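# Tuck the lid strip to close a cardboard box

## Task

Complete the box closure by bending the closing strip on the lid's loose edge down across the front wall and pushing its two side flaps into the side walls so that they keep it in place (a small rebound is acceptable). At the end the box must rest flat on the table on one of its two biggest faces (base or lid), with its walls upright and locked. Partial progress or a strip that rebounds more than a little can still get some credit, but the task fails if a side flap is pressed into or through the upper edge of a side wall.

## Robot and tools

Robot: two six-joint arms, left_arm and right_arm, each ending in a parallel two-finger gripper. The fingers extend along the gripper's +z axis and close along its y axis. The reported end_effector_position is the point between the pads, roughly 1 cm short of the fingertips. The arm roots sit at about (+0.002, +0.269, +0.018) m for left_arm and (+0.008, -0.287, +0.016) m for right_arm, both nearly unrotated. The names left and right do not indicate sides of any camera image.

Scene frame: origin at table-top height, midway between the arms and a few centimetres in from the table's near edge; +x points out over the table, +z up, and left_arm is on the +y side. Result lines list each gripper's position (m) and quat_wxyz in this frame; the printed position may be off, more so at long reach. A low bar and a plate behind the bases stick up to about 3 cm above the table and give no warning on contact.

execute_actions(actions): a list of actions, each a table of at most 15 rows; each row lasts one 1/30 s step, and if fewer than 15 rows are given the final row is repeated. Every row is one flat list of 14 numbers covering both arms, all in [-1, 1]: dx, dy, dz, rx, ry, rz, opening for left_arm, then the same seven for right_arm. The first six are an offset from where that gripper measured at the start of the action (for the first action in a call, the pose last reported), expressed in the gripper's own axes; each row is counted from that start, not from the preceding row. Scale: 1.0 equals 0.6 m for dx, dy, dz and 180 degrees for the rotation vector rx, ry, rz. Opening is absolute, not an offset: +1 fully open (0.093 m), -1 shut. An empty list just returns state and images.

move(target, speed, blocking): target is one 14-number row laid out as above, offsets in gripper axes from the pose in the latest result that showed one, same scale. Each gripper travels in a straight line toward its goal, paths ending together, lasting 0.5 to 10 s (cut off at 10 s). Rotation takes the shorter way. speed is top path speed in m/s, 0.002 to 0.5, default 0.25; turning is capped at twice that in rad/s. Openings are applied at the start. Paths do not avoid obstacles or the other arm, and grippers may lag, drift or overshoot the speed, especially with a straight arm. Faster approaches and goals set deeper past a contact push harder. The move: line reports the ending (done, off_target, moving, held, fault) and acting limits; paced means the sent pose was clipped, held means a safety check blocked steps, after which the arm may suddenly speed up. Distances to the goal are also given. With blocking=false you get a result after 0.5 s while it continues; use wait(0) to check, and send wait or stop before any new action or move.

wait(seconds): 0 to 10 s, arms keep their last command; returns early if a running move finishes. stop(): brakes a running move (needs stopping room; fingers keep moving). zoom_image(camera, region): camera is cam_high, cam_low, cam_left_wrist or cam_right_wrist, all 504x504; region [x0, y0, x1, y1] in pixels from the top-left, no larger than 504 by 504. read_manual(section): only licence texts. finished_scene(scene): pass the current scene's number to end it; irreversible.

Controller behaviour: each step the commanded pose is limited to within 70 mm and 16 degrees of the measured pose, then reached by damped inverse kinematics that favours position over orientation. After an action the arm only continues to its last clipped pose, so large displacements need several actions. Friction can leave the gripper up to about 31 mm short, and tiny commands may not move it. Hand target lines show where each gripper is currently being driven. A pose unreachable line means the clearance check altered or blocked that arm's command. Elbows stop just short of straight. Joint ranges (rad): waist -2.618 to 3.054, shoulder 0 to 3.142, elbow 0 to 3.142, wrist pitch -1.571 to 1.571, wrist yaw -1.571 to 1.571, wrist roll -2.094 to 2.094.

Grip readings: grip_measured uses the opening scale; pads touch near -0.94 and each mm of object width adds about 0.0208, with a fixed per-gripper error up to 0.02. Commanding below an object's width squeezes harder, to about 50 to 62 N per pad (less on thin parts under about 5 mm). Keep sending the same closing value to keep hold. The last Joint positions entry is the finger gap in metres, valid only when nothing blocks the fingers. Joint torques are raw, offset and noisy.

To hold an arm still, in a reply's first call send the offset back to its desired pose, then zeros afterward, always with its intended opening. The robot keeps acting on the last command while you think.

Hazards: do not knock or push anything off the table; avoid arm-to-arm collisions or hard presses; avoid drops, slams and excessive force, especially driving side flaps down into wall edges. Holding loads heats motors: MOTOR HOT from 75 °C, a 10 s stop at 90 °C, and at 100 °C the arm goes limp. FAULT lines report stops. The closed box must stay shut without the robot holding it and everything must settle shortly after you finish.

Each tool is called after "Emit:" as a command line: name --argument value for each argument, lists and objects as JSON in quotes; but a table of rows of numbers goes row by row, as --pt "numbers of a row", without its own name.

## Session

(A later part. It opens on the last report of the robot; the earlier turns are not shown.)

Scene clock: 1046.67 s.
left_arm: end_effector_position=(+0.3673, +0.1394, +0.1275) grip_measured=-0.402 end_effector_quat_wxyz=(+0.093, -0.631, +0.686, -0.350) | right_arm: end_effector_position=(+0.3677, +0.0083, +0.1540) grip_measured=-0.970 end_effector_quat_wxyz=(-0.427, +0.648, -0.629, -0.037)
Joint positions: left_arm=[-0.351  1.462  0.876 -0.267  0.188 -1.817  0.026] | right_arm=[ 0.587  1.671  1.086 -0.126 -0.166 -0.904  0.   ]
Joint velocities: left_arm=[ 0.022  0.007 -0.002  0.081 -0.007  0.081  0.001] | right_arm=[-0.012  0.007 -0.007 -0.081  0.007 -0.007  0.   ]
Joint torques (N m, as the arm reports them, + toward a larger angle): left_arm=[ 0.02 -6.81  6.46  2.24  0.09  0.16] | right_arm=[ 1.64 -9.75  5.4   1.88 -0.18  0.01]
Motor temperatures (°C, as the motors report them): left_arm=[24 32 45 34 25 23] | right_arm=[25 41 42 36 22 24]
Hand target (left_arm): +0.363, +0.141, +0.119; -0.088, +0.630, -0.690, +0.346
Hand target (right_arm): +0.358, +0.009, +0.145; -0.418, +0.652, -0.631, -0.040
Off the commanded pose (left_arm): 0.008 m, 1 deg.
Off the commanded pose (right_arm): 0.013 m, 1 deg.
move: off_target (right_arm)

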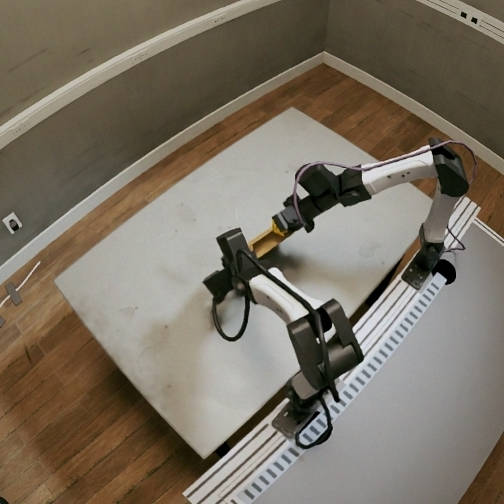

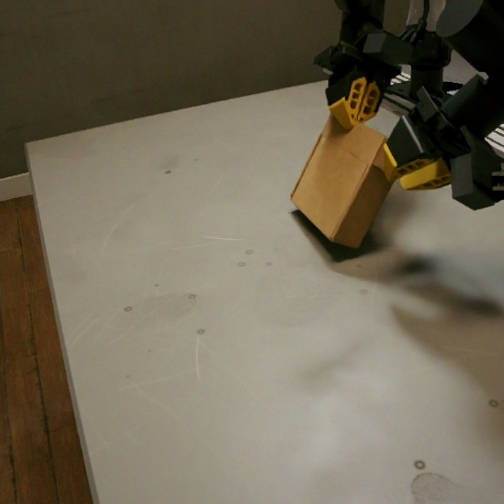

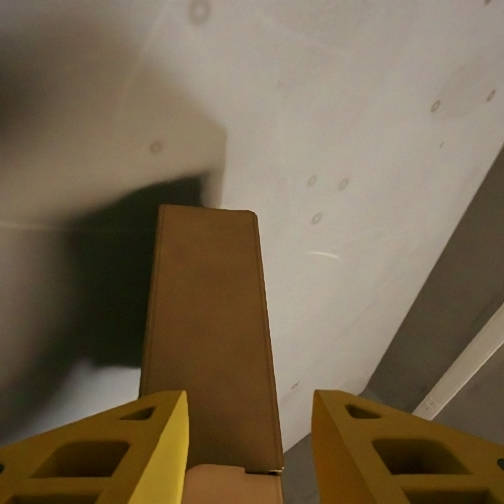

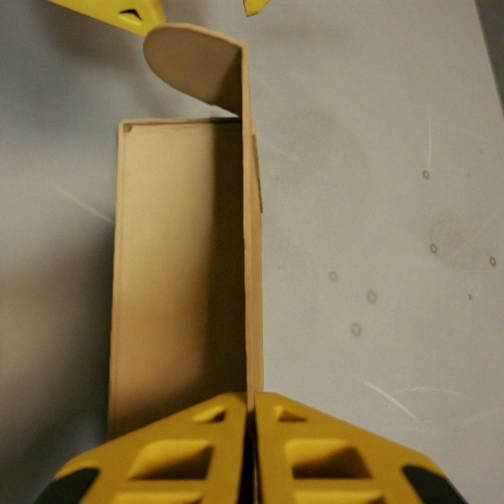

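Emit:
move --target '[0.06,-0.006,0,0,0,0,-0.4, 0,0.021,0.003,0,0,0,-1]' --speed 0.03

Scene clock: 1052.90 s.
left_arm: end_effector_position=(+0.3617, +0.1107, +0.1374) grip_measured=-0.402 end_effector_quat_wxyz=(+0.094, -0.631, +0.686, -0.349) | right_arm: end_effector_position=(+0.3685, +0.0095, +0.1553) grip_measured=-0.970 end_effector_quat_wxyz=(-0.436, +0.642, -0.630, -0.033)
Joint positions: left_arm=[-0.457  1.462  0.913 -0.292  0.116 -1.895  0.026] | right_arm=[ 0.592  1.666  1.07  -0.094 -0.154 -0.893  0.   ]
Joint velocities: left_arm=[ 0.007 -0.007  0.007 -0.007 -0.037 -0.066  0.   ] | right_arm=[ 0.002  0.002  0.002 -0.037  0.051 -0.051  0.   ]
Joint torques (N m, as the arm reports them, + toward a larger angle): left_arm=[-1.56 -6.53 10.2   1.93 -0.02  0.02] | right_arm=[ 1.68 -9.87  5.5   1.91 -0.14 -0.01]
Motor temperatures (°C, as the motors report them): left_arm=[24 32 44 34 24 23] | right_arm=[25 41 42 37 22 24]
Hand target (left_arm): +0.363, +0.106, +0.142; -0.093, +0.631, -0.686, +0.351
Hand target (right_arm): +0.358, +0.011, +0.147; -0.427, +0.649, -0.629, -0.037
Off the commanded pose (left_arm): 0.006 m, 0 deg.
Off the commanded pose (right_arm): 0.014 m, 1 deg.
move: off_target (right_arm)

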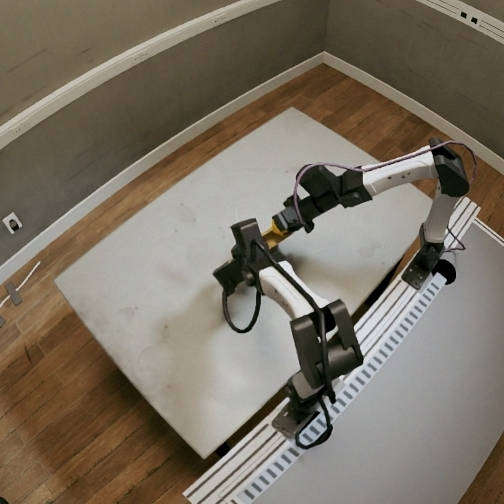

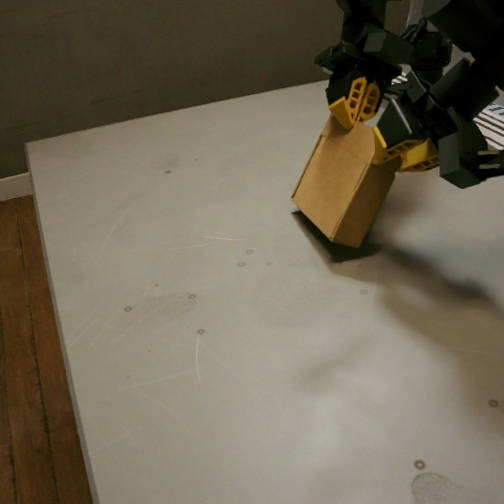

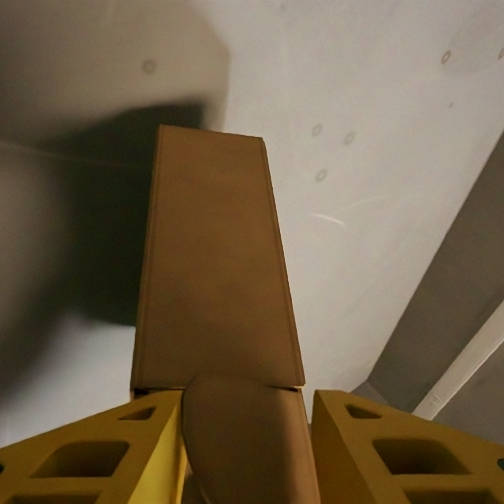

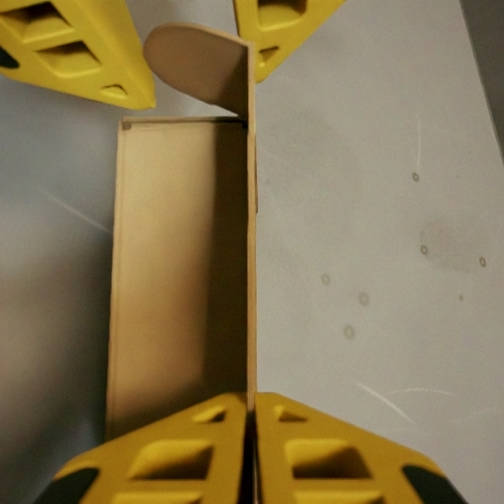

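Emit:
move --target '[-0.06,0,0,0,0,0,-0.4, 0,0.023,0.003,0,0,0,-1]' --speed 0.04

Emit:
move --target '[0,-0.02,0,0,0,0,-0.4, 0,0.023,0.003,0,0,0,-1]' --speed 0.03

Scene clock: 1061.67 s.
left_arm: end_effector_position=(+0.3718, +0.1426, +0.1333) grip_measured=-0.402 end_effector_quat_wxyz=(+0.098, -0.632, +0.683, -0.352) | right_arm: end_effector_position=(+0.3664, +0.0123, +0.1550) grip_measured=-0.970 end_effector_quat_wxyz=(-0.443, +0.639, -0.628, -0.032)
Joint positions: left_arm=[-0.342  1.462  0.895 -0.278  0.185 -1.813  0.026] | right_arm=[ 0.603  1.662  1.051 -0.062 -0.144 -0.883  0.   ]
Joint velocities: left_arm=[-0.007 -0.017 -0.002  0.022  0.037  0.022  0.001] | right_arm=[-0.012 -0.007 -0.002  0.007 -0.022 -0.022  0.   ]
Joint torques (N m, as the arm reports them, + toward a larger angle): left_arm=[-0.08 -6.8   6.51  2.28  0.09  0.15] | right_arm=[ 1.47 -9.73  5.49  1.95 -0.12 -0.02]
Motor temperatures (°C, as the motors report them): left_arm=[24 33 44 33 24 23] | right_arm=[25 42 41 38 22 24]
Hand target (left_arm): +0.368, +0.144, +0.125; -0.093, +0.631, -0.687, +0.349
Hand target (right_arm): +0.358, +0.013, +0.147; -0.436, +0.642, -0.630, -0.033
Off the commanded pose (left_arm): 0.008 m, 1 deg.
Off the commanded pose (right_arm): 0.012 m, 1 deg.
move: off_target (right_arm)

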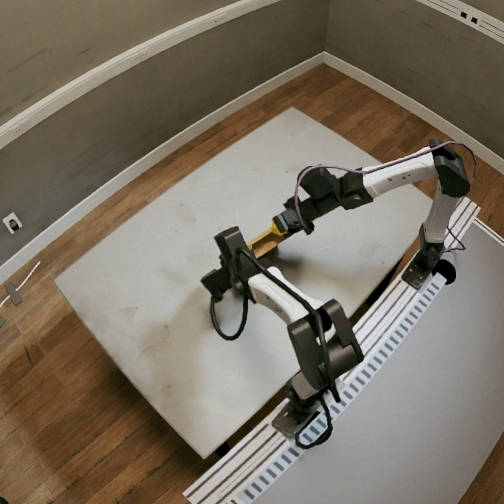

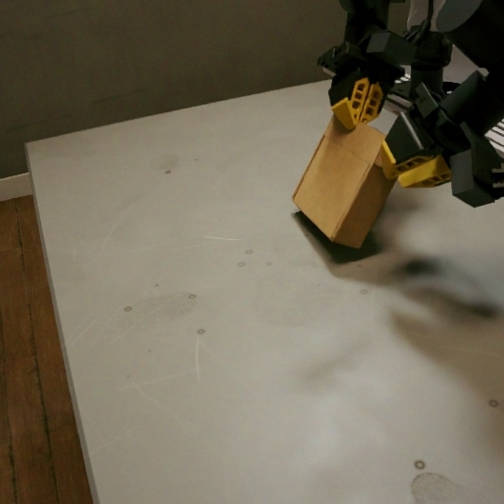

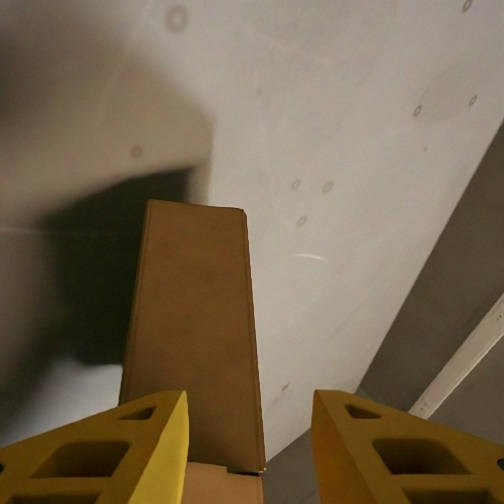

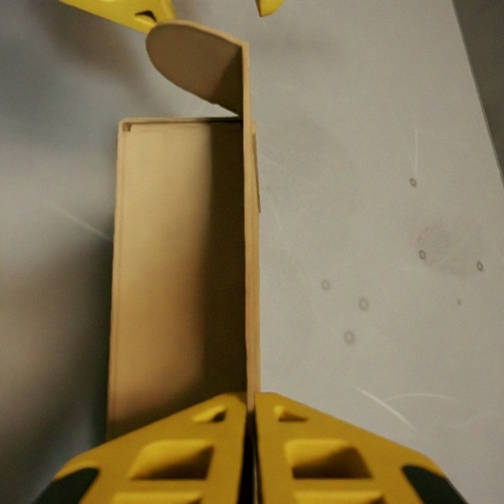

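Scene clock: 1062.40 s.
left_arm: end_effector_position=(+0.3799, +0.1407, +0.1472) grip_measured=-0.402 end_effector_quat_wxyz=(+0.106, -0.627, +0.680, -0.364) | right_arm: end_effector_position=(+0.3644, +0.0153, +0.1548) grip_measured=-0.970 end_effector_quat_wxyz=(-0.450, +0.637, -0.626, -0.030)
Joint positions: left_arm=[-0.342  1.462  0.932 -0.284  0.185 -1.813  0.026] | right_arm=[ 0.615  1.659  1.033 -0.03  -0.134 -0.875  0.   ]
Joint velocities: left_arm=[ 0.002 -0.002 -0.007 -0.037 -0.022  0.022 -0.001] | right_arm=[-0.002 -0.007  0.002 -0.051  0.007 -0.037  0.   ]
Joint torques (N m, as the arm reports them, + toward a larger angle): left_arm=[ 0.13 -5.23 10.01  1.91  0.11  0.15] | right_arm=[ 1.64 -9.63  5.36  1.99 -0.14 -0.01]
Motor temperatures (°C, as the motors report them): left_arm=[24 33 44 33 24 23] | right_arm=[25 42 41 38 22 24]
Hand target (left_arm): +0.381, +0.143, +0.141; -0.098, +0.632, -0.683, +0.352
Hand target (right_arm): +0.356, +0.015, +0.147; -0.442, +0.639, -0.628, -0.032
Off the commanded pose (left_arm): 0.007 m, 2 deg.
Off the commanded pose (right_arm): 0.012 m, 1 deg.
move: off_target (right_arm)

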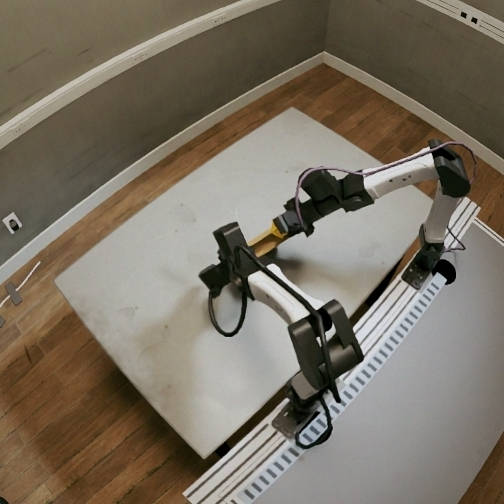

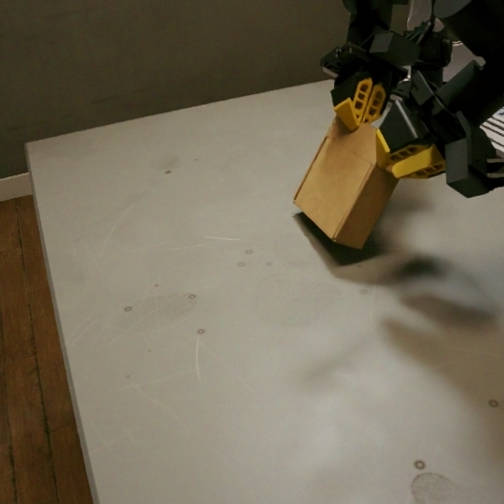

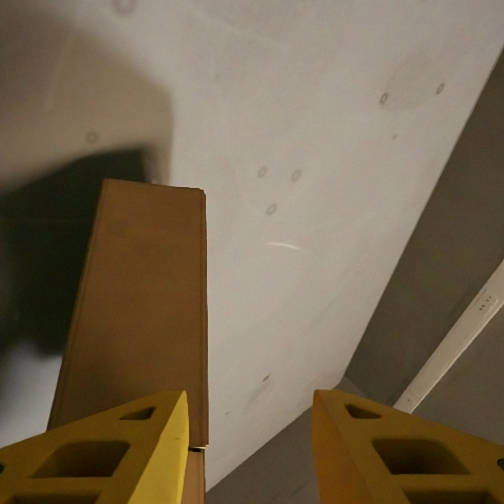

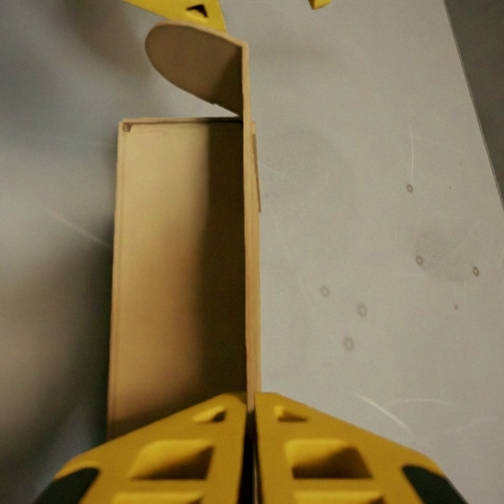

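Emit:
move --target '[0.055,0.008,0.01,0,0,0,-0.4, 0,0.018,0.003,0,0,0,-1]' --speed 0.03

Scene clock: 1068.87 s.
left_arm: end_effector_position=(+0.3709, +0.1162, +0.1460) grip_measured=-0.402 end_effector_quat_wxyz=(+0.110, -0.632, +0.680, -0.356) | right_arm: end_effector_position=(+0.3646, +0.0166, +0.1552) grip_measured=-0.970 end_effector_quat_wxyz=(-0.454, +0.634, -0.625, -0.029)
Joint positions: left_arm=[-0.443  1.462  0.932 -0.285  0.1   -1.887  0.026] | right_arm=[ 0.619  1.659  1.027 -0.013 -0.127 -0.87   0.   ]
Joint velocities: left_arm=[-0.007 -0.012  0.002  0.051 -0.051 -0.037 -0.   ] | right_arm=[-0.007 -0.007 -0.007 -0.007  0.037 -0.022  0.   ]
Joint torques (N m, as the arm reports them, + toward a larger angle): left_arm=[-1.94 -6.49  9.92  2.2   0.04  0.  ] | right_arm=[ 1.63 -9.62  5.39  2.03 -0.17  0.02]
Motor temperatures (°C, as the motors report them): left_arm=[24 32 45 33 24 23] | right_arm=[25 42 41 39 22 24]
Hand target (left_arm): +0.373, +0.108, +0.151; -0.106, +0.627, -0.680, +0.365
Hand target (right_arm): +0.356, +0.018, +0.148; -0.450, +0.637, -0.626, -0.031
Off the commanded pose (left_arm): 0.010 m, 1 deg.
Off the commanded pose (right_arm): 0.011 m, 1 deg.
move: off_target (right_arm)

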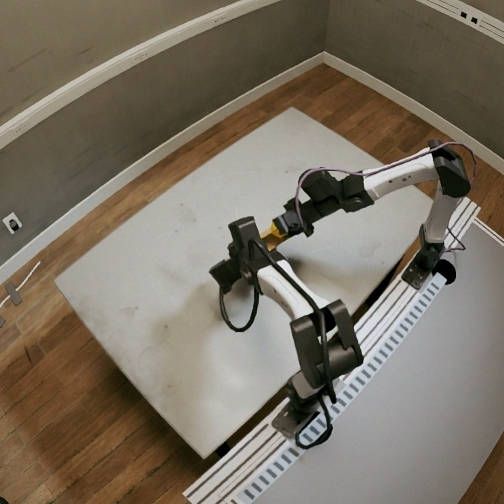

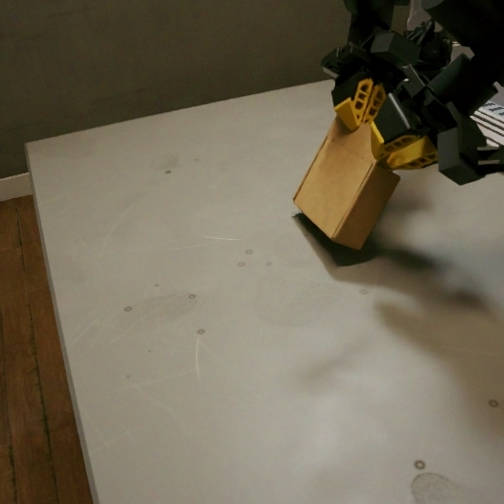

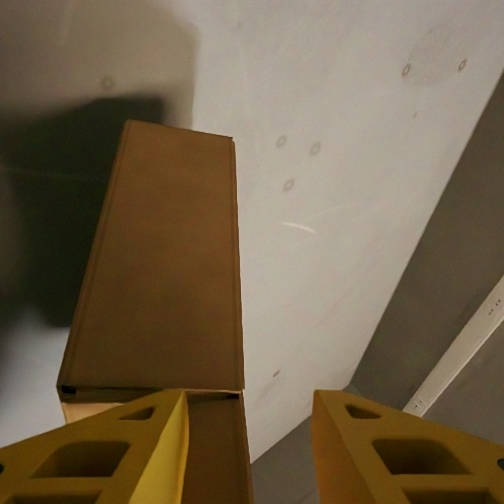

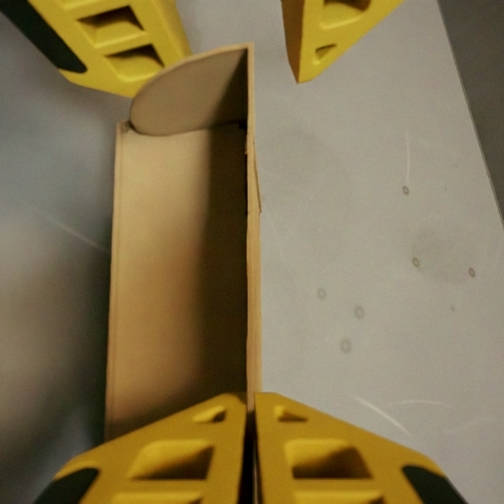

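Ear is now past 90°. Continue sliding.

Emit:
move --target '[0.04,0,0,0,0,0,-0.4, 0,0.018,0.003,0,0,0,-1]' --speed 0.02

Scene clock: 1072.87 s.
left_arm: end_effector_position=(+0.3675, +0.1019, +0.1509) grip_measured=-0.402 end_effector_quat_wxyz=(+0.119, -0.634, +0.677, -0.355) | right_arm: end_effector_position=(+0.3675, +0.0159, +0.1572) grip_measured=-0.970 end_effector_quat_wxyz=(-0.459, +0.629, -0.627, -0.023)
Joint positions: left_arm=[-0.506  1.462  0.948 -0.292  0.036 -1.934  0.026] | right_arm=[ 0.619  1.659  1.026 -0.    -0.114 -0.864  0.   ]
Joint velocities: left_arm=[-0.007  0.012  0.002 -0.051 -0.007  0.022 -0.   ] | right_arm=[-0.007 -0.017 -0.002 -0.022  0.051 -0.037  0.   ]
Joint torques (N m, as the arm reports them, + toward a larger angle): left_arm=[-1.91 -6.5  10.19  1.99  0.04  0.  ] | right_arm=[ 1.84 -9.54  5.2   2.14 -0.1  -0.01]
Motor temperatures (°C, as the motors report them): left_arm=[24 33 45 33 24 23] | right_arm=[25 42 41 39 22 24]
Hand target (left_arm): +0.367, +0.094, +0.154; -0.110, +0.631, -0.680, +0.356
Hand target (right_arm): +0.357, +0.019, +0.148; -0.454, +0.634, -0.625, -0.029
Off the commanded pose (left_arm): 0.009 m, 1 deg.
Off the commanded pose (right_arm): 0.014 m, 1 deg.
move: off_target (right_arm)

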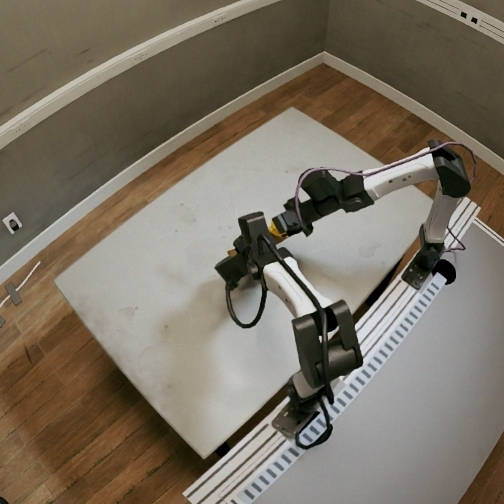

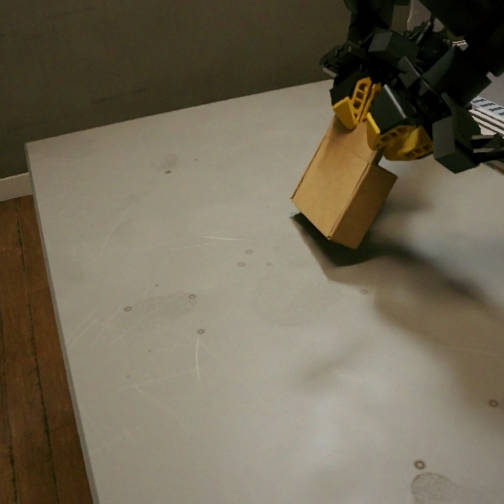

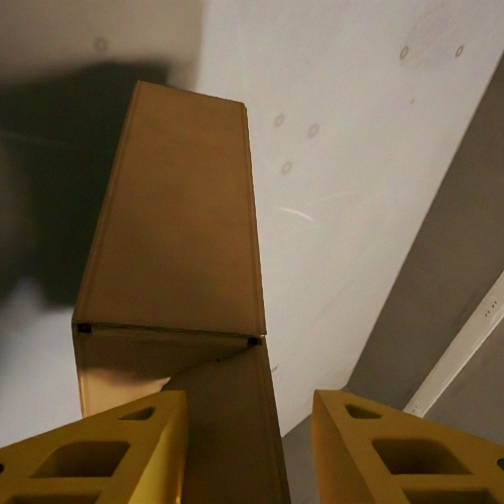

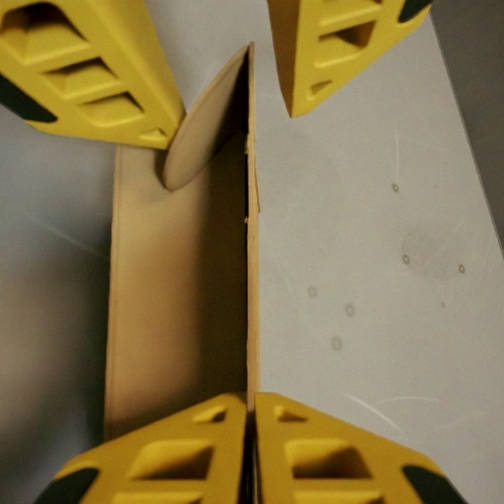

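Emit:
execute_actions --actions '[[[0.012,0,0,0,0,0,-0.52, 0,0.022,0.003,0,0,0,-1]]]'

Scene clock: 1079.17 s.
left_arm: end_effector_position=(+0.3671, +0.1014, +0.1508) grip_measured=-0.518 end_effector_quat_wxyz=(+0.124, -0.637, +0.675, -0.352) | right_arm: end_effector_position=(+0.3674, +0.0174, +0.1568) grip_measured=-0.970 end_effector_quat_wxyz=(-0.465, +0.623, -0.628, -0.020)
Joint positions: left_arm=[-0.516  1.462  0.948 -0.294  0.017 -1.942  0.02 ] | right_arm=[ 0.627  1.659  1.012  0.029 -0.099 -0.854  0.   ]
Joint velocities: left_arm=[ 0.007  0.012  0.012  0.007 -0.007  0.066  0.001] | right_arm=[-0.012  0.002 -0.017 -0.007 -0.051  0.037  0.   ]
Joint torques (N m, as the arm reports them, + toward a larger angle): left_arm=[-1.76 -6.79  9.69  2.06 -0.01  0.03] | right_arm=[ 1.67 -9.62  5.41  2.07 -0.17 -0.06]
Motor temperatures (°C, as the motors report them): left_arm=[24 33 45 33 24 23] | right_arm=[25 42 40 40 22 24]
Hand target (left_arm): +0.366, +0.095, +0.153; -0.120, +0.634, -0.677, +0.355
Hand target (right_arm): +0.358, +0.020, +0.149; -0.459, +0.629, -0.627, -0.024
Off the commanded pose (left_arm): 0.007 m, 1 deg.
Off the commanded pose (right_arm): 0.013 m, 1 deg.

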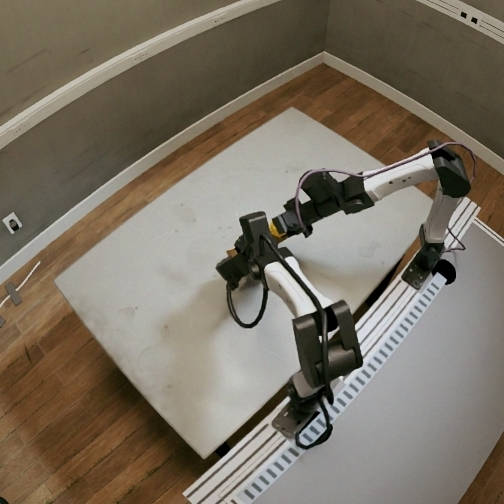

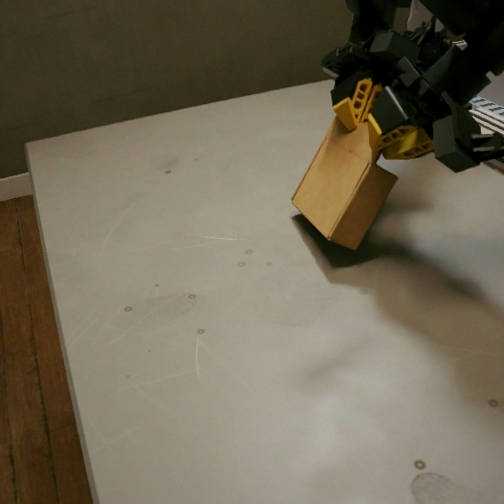

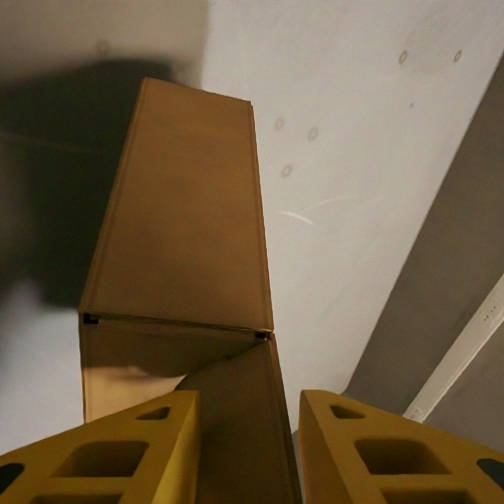

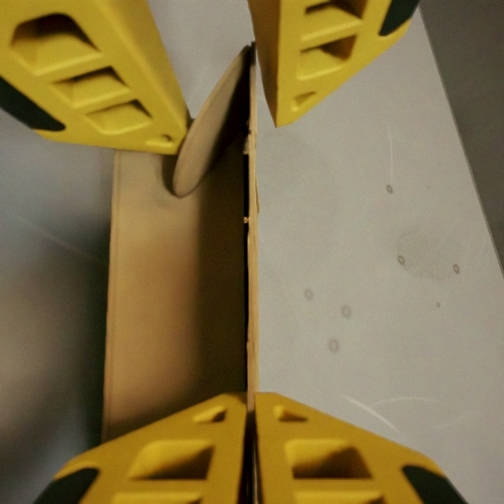

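Emit:
execute_actions --actions '[[[0.01,0,0,0,0,0,-0.62, 0,0.02,0.003,0,0,0,-1]]]'

Scene clock: 1084.37 s.
left_arm: end_effector_position=(+0.3674, +0.1024, +0.1505) grip_measured=-0.618 end_effector_quat_wxyz=(+0.129, -0.640, +0.672, -0.349) | right_arm: end_effector_position=(+0.3675, +0.0181, +0.1563) grip_measured=-0.970 end_effector_quat_wxyz=(-0.469, +0.619, -0.629, -0.017)
Joint positions: left_arm=[-0.52   1.462  0.948 -0.295  0.    -1.949  0.016] | right_arm=[ 0.633  1.659  1.001  0.051 -0.085 -0.846  0.   ]
Joint velocities: left_arm=[ 0.007  0.007 -0.022 -0.081 -0.022 -0.037  0.   ] | right_arm=[ 0.002 -0.007 -0.017 -0.022  0.022  0.022  0.   ]
Joint torques (N m, as the arm reports them, + toward a larger angle): left_arm=[-1.91 -6.93  9.41  2.11 -0.01  0.03] | right_arm=[ 1.65 -9.39  5.52  2.08 -0.11  0.  ]
Motor temperatures (°C, as the motors report them): left_arm=[24 33 45 33 24 23] | right_arm=[25 43 40 40 22 24]
Hand target (left_arm): +0.366, +0.096, +0.153; -0.124, +0.637, -0.675, +0.352
Hand target (right_arm): +0.359, +0.021, +0.149; -0.465, +0.623, -0.628, -0.020
Off the commanded pose (left_arm): 0.007 m, 1 deg.
Off the commanded pose (right_arm): 0.012 m, 1 deg.

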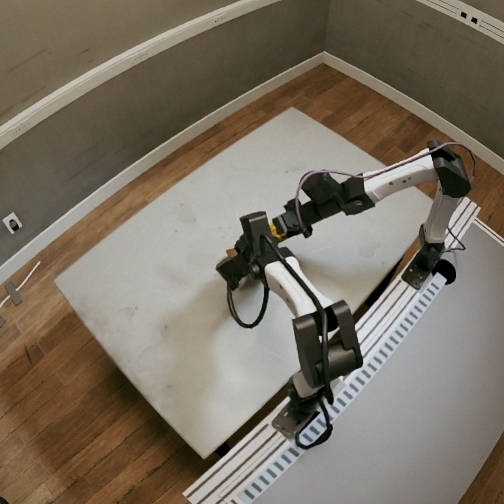

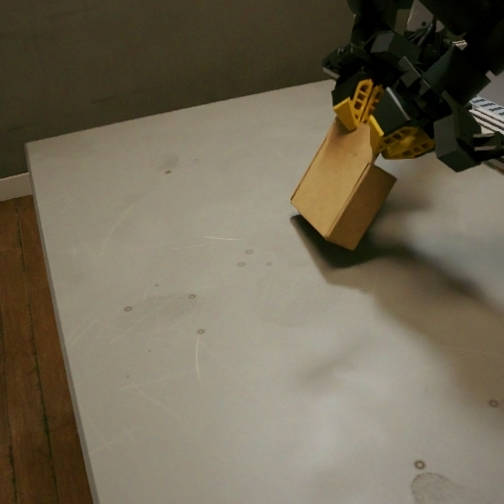

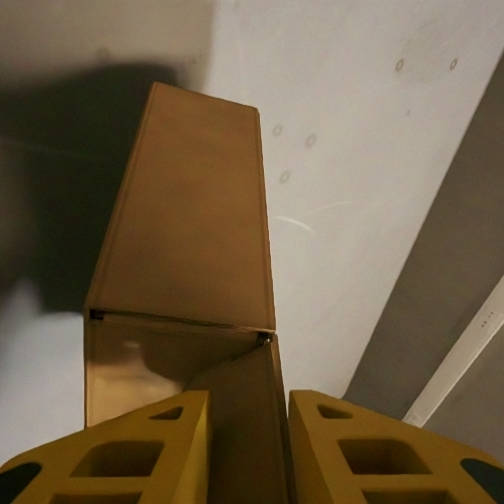

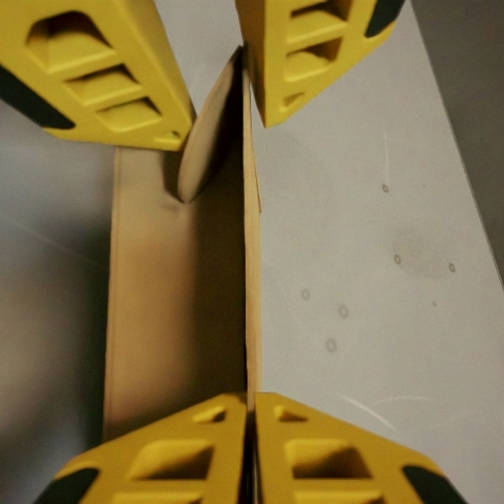

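Emit:
execute_actions --actions '[[[0,0,0,0,0,0,-0.3, 0,0.02,0.003,0,0,0,-1]],[[0,0,0,0,0,0,0.2, 0,0,0,0,0,0,-1]],[[0,0,0,0,0,0,0.7, 0,0.0,0.0,0,0,0,-1]]]'

Scene clock: 1090.30 s.
left_arm: end_effector_position=(+0.3675, +0.1027, +0.1505) grip_measured=+0.698 end_effector_quat_wxyz=(+0.130, -0.640, +0.672, -0.349) | right_arm: end_effector_position=(+0.3676, +0.0188, +0.1562) grip_measured=-0.970 end_effector_quat_wxyz=(-0.473, +0.615, -0.630, -0.012)
Joint positions: left_arm=[-0.52   1.462  0.948 -0.295 -0.002 -1.949  0.079] | right_arm=[ 0.639  1.659  0.992  0.071 -0.07  -0.84   0.   ]
Joint velocities: left_arm=[ 0.002 -0.012 -0.002 -0.037 -0.037 -0.051 -0.001] | right_arm=[-0.017 -0.002 -0.007 -0.066 -0.095 -0.051  0.   ]
Joint torques (N m, as the arm reports them, + toward a larger angle): left_arm=[-0.68 -7.11  8.59  2.14 -0.06  0.09] | right_arm=[ 0.14 -9.01  7.19  1.96 -0.17 -0.02]
Motor temperatures (°C, as the motors report them): left_arm=[24 33 45 33 24 23] | right_arm=[25 43 40 41 22 24]
Hand target (left_arm): +0.368, +0.103, +0.151; -0.130, +0.640, -0.672, +0.349
Hand target (right_arm): +0.368, +0.019, +0.156; -0.473, +0.615, -0.630, -0.012
Off the commanded pose (left_arm): 0.000 m, 0 deg.
Off the commanded pose (right_arm): 0.000 m, 0 deg.

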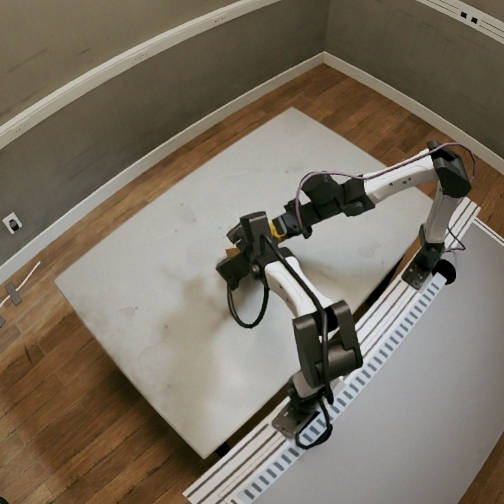

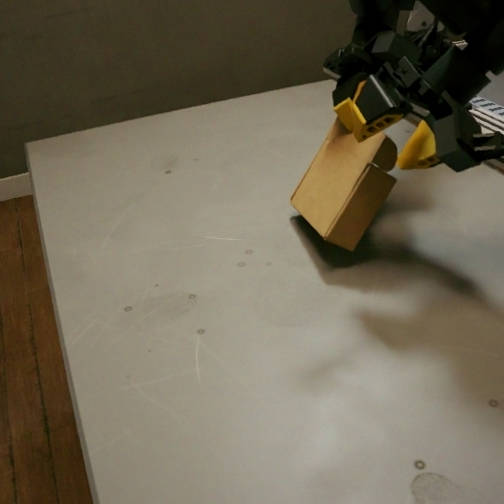

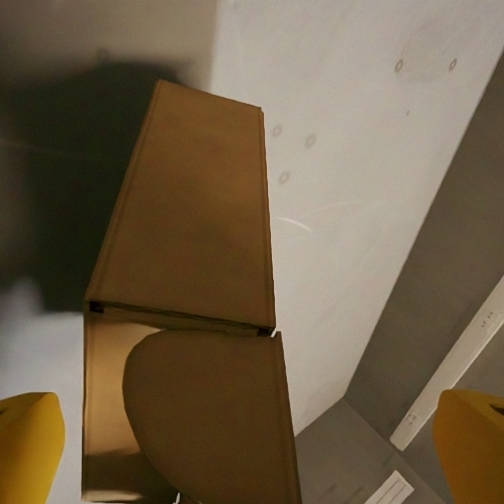

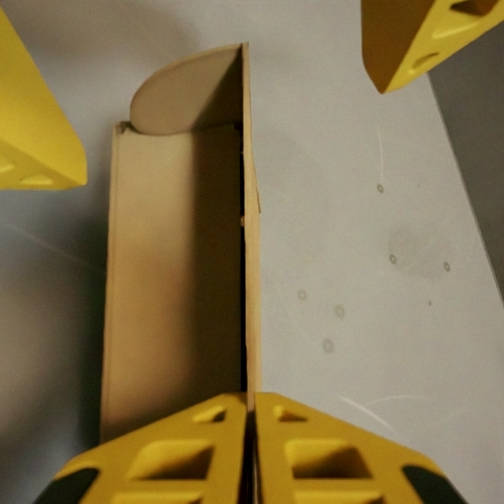

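Emit:
move --target '[-0.1,0,-0.1,0,0,0,0.7, 0,0,0,0,0,0,-1]' --speed 0.08

Scene clock: 1120.23 s.
left_arm: end_effector_position=(+0.3486, +0.1756, +0.1829) grip_measured=+0.698 end_effector_quat_wxyz=(+0.138, -0.639, +0.668, -0.357) | right_arm: end_effector_position=(+0.3676, +0.0188, +0.1562) grip_measured=-0.970 end_effector_quat_wxyz=(-0.473, +0.615, -0.630, -0.012)
Joint positions: left_arm=[-0.286  1.258  0.912 -0.453  0.154 -1.782  0.079] | right_arm=[ 0.639  1.659  0.992  0.071 -0.07  -0.84   0.   ]
Joint velocities: left_arm=[ 0.012  0.002  0.002  0.007 -0.022  0.037  0.   ] | right_arm=[-0.007 -0.022 -0.012 -0.051  0.037  0.007  0.   ]
Joint torques (N m, as the arm reports them, + toward a larger angle): left_arm=[-0.16 -6.93  6.82  1.92  0.09  0.16] | right_arm=[ 0.35 -9.05  7.2   2.   -0.17 -0.08]
Motor temperatures (°C, as the motors report them): left_arm=[24 34 45 34 24 23] | right_arm=[25 43 42 42 22 24]
Hand target (left_arm): +0.339, +0.178, +0.176; -0.130, +0.641, -0.672, +0.348
Hand target (right_arm): +0.368, +0.019, +0.156; -0.473, +0.615, -0.630, -0.012
Off the commanded pose (left_arm): 0.011 m, 1 deg.
Off the commanded pose (right_arm): 0.000 m, 0 deg.
move: off_target (left_arm)

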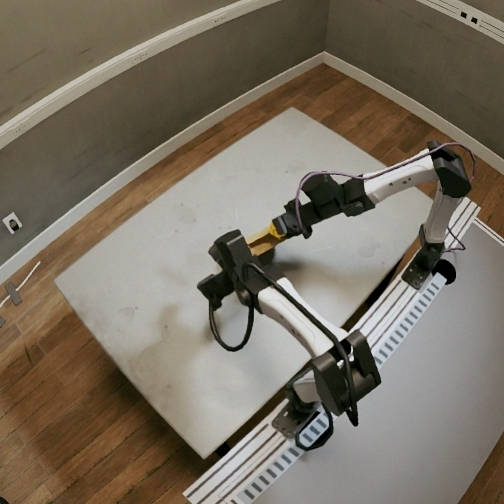

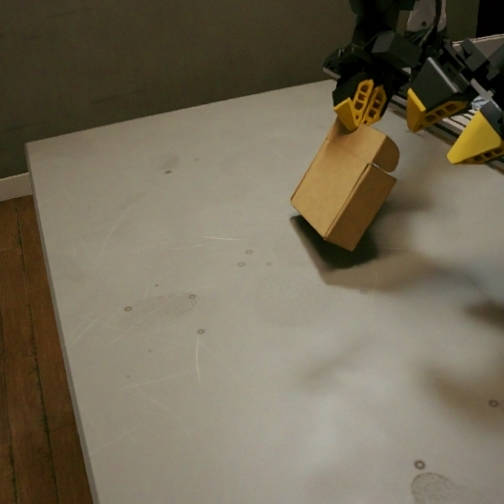

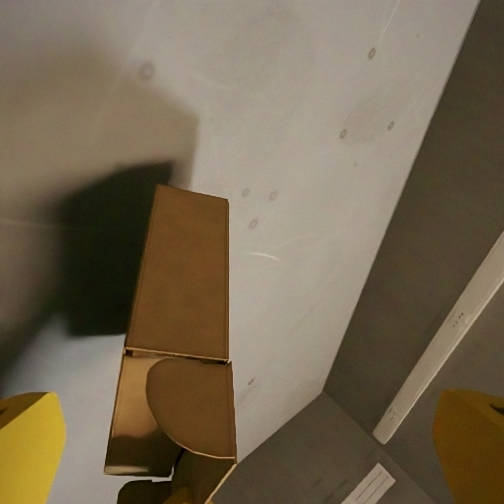

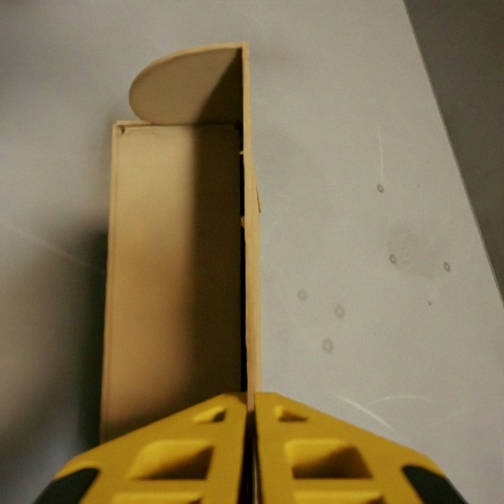

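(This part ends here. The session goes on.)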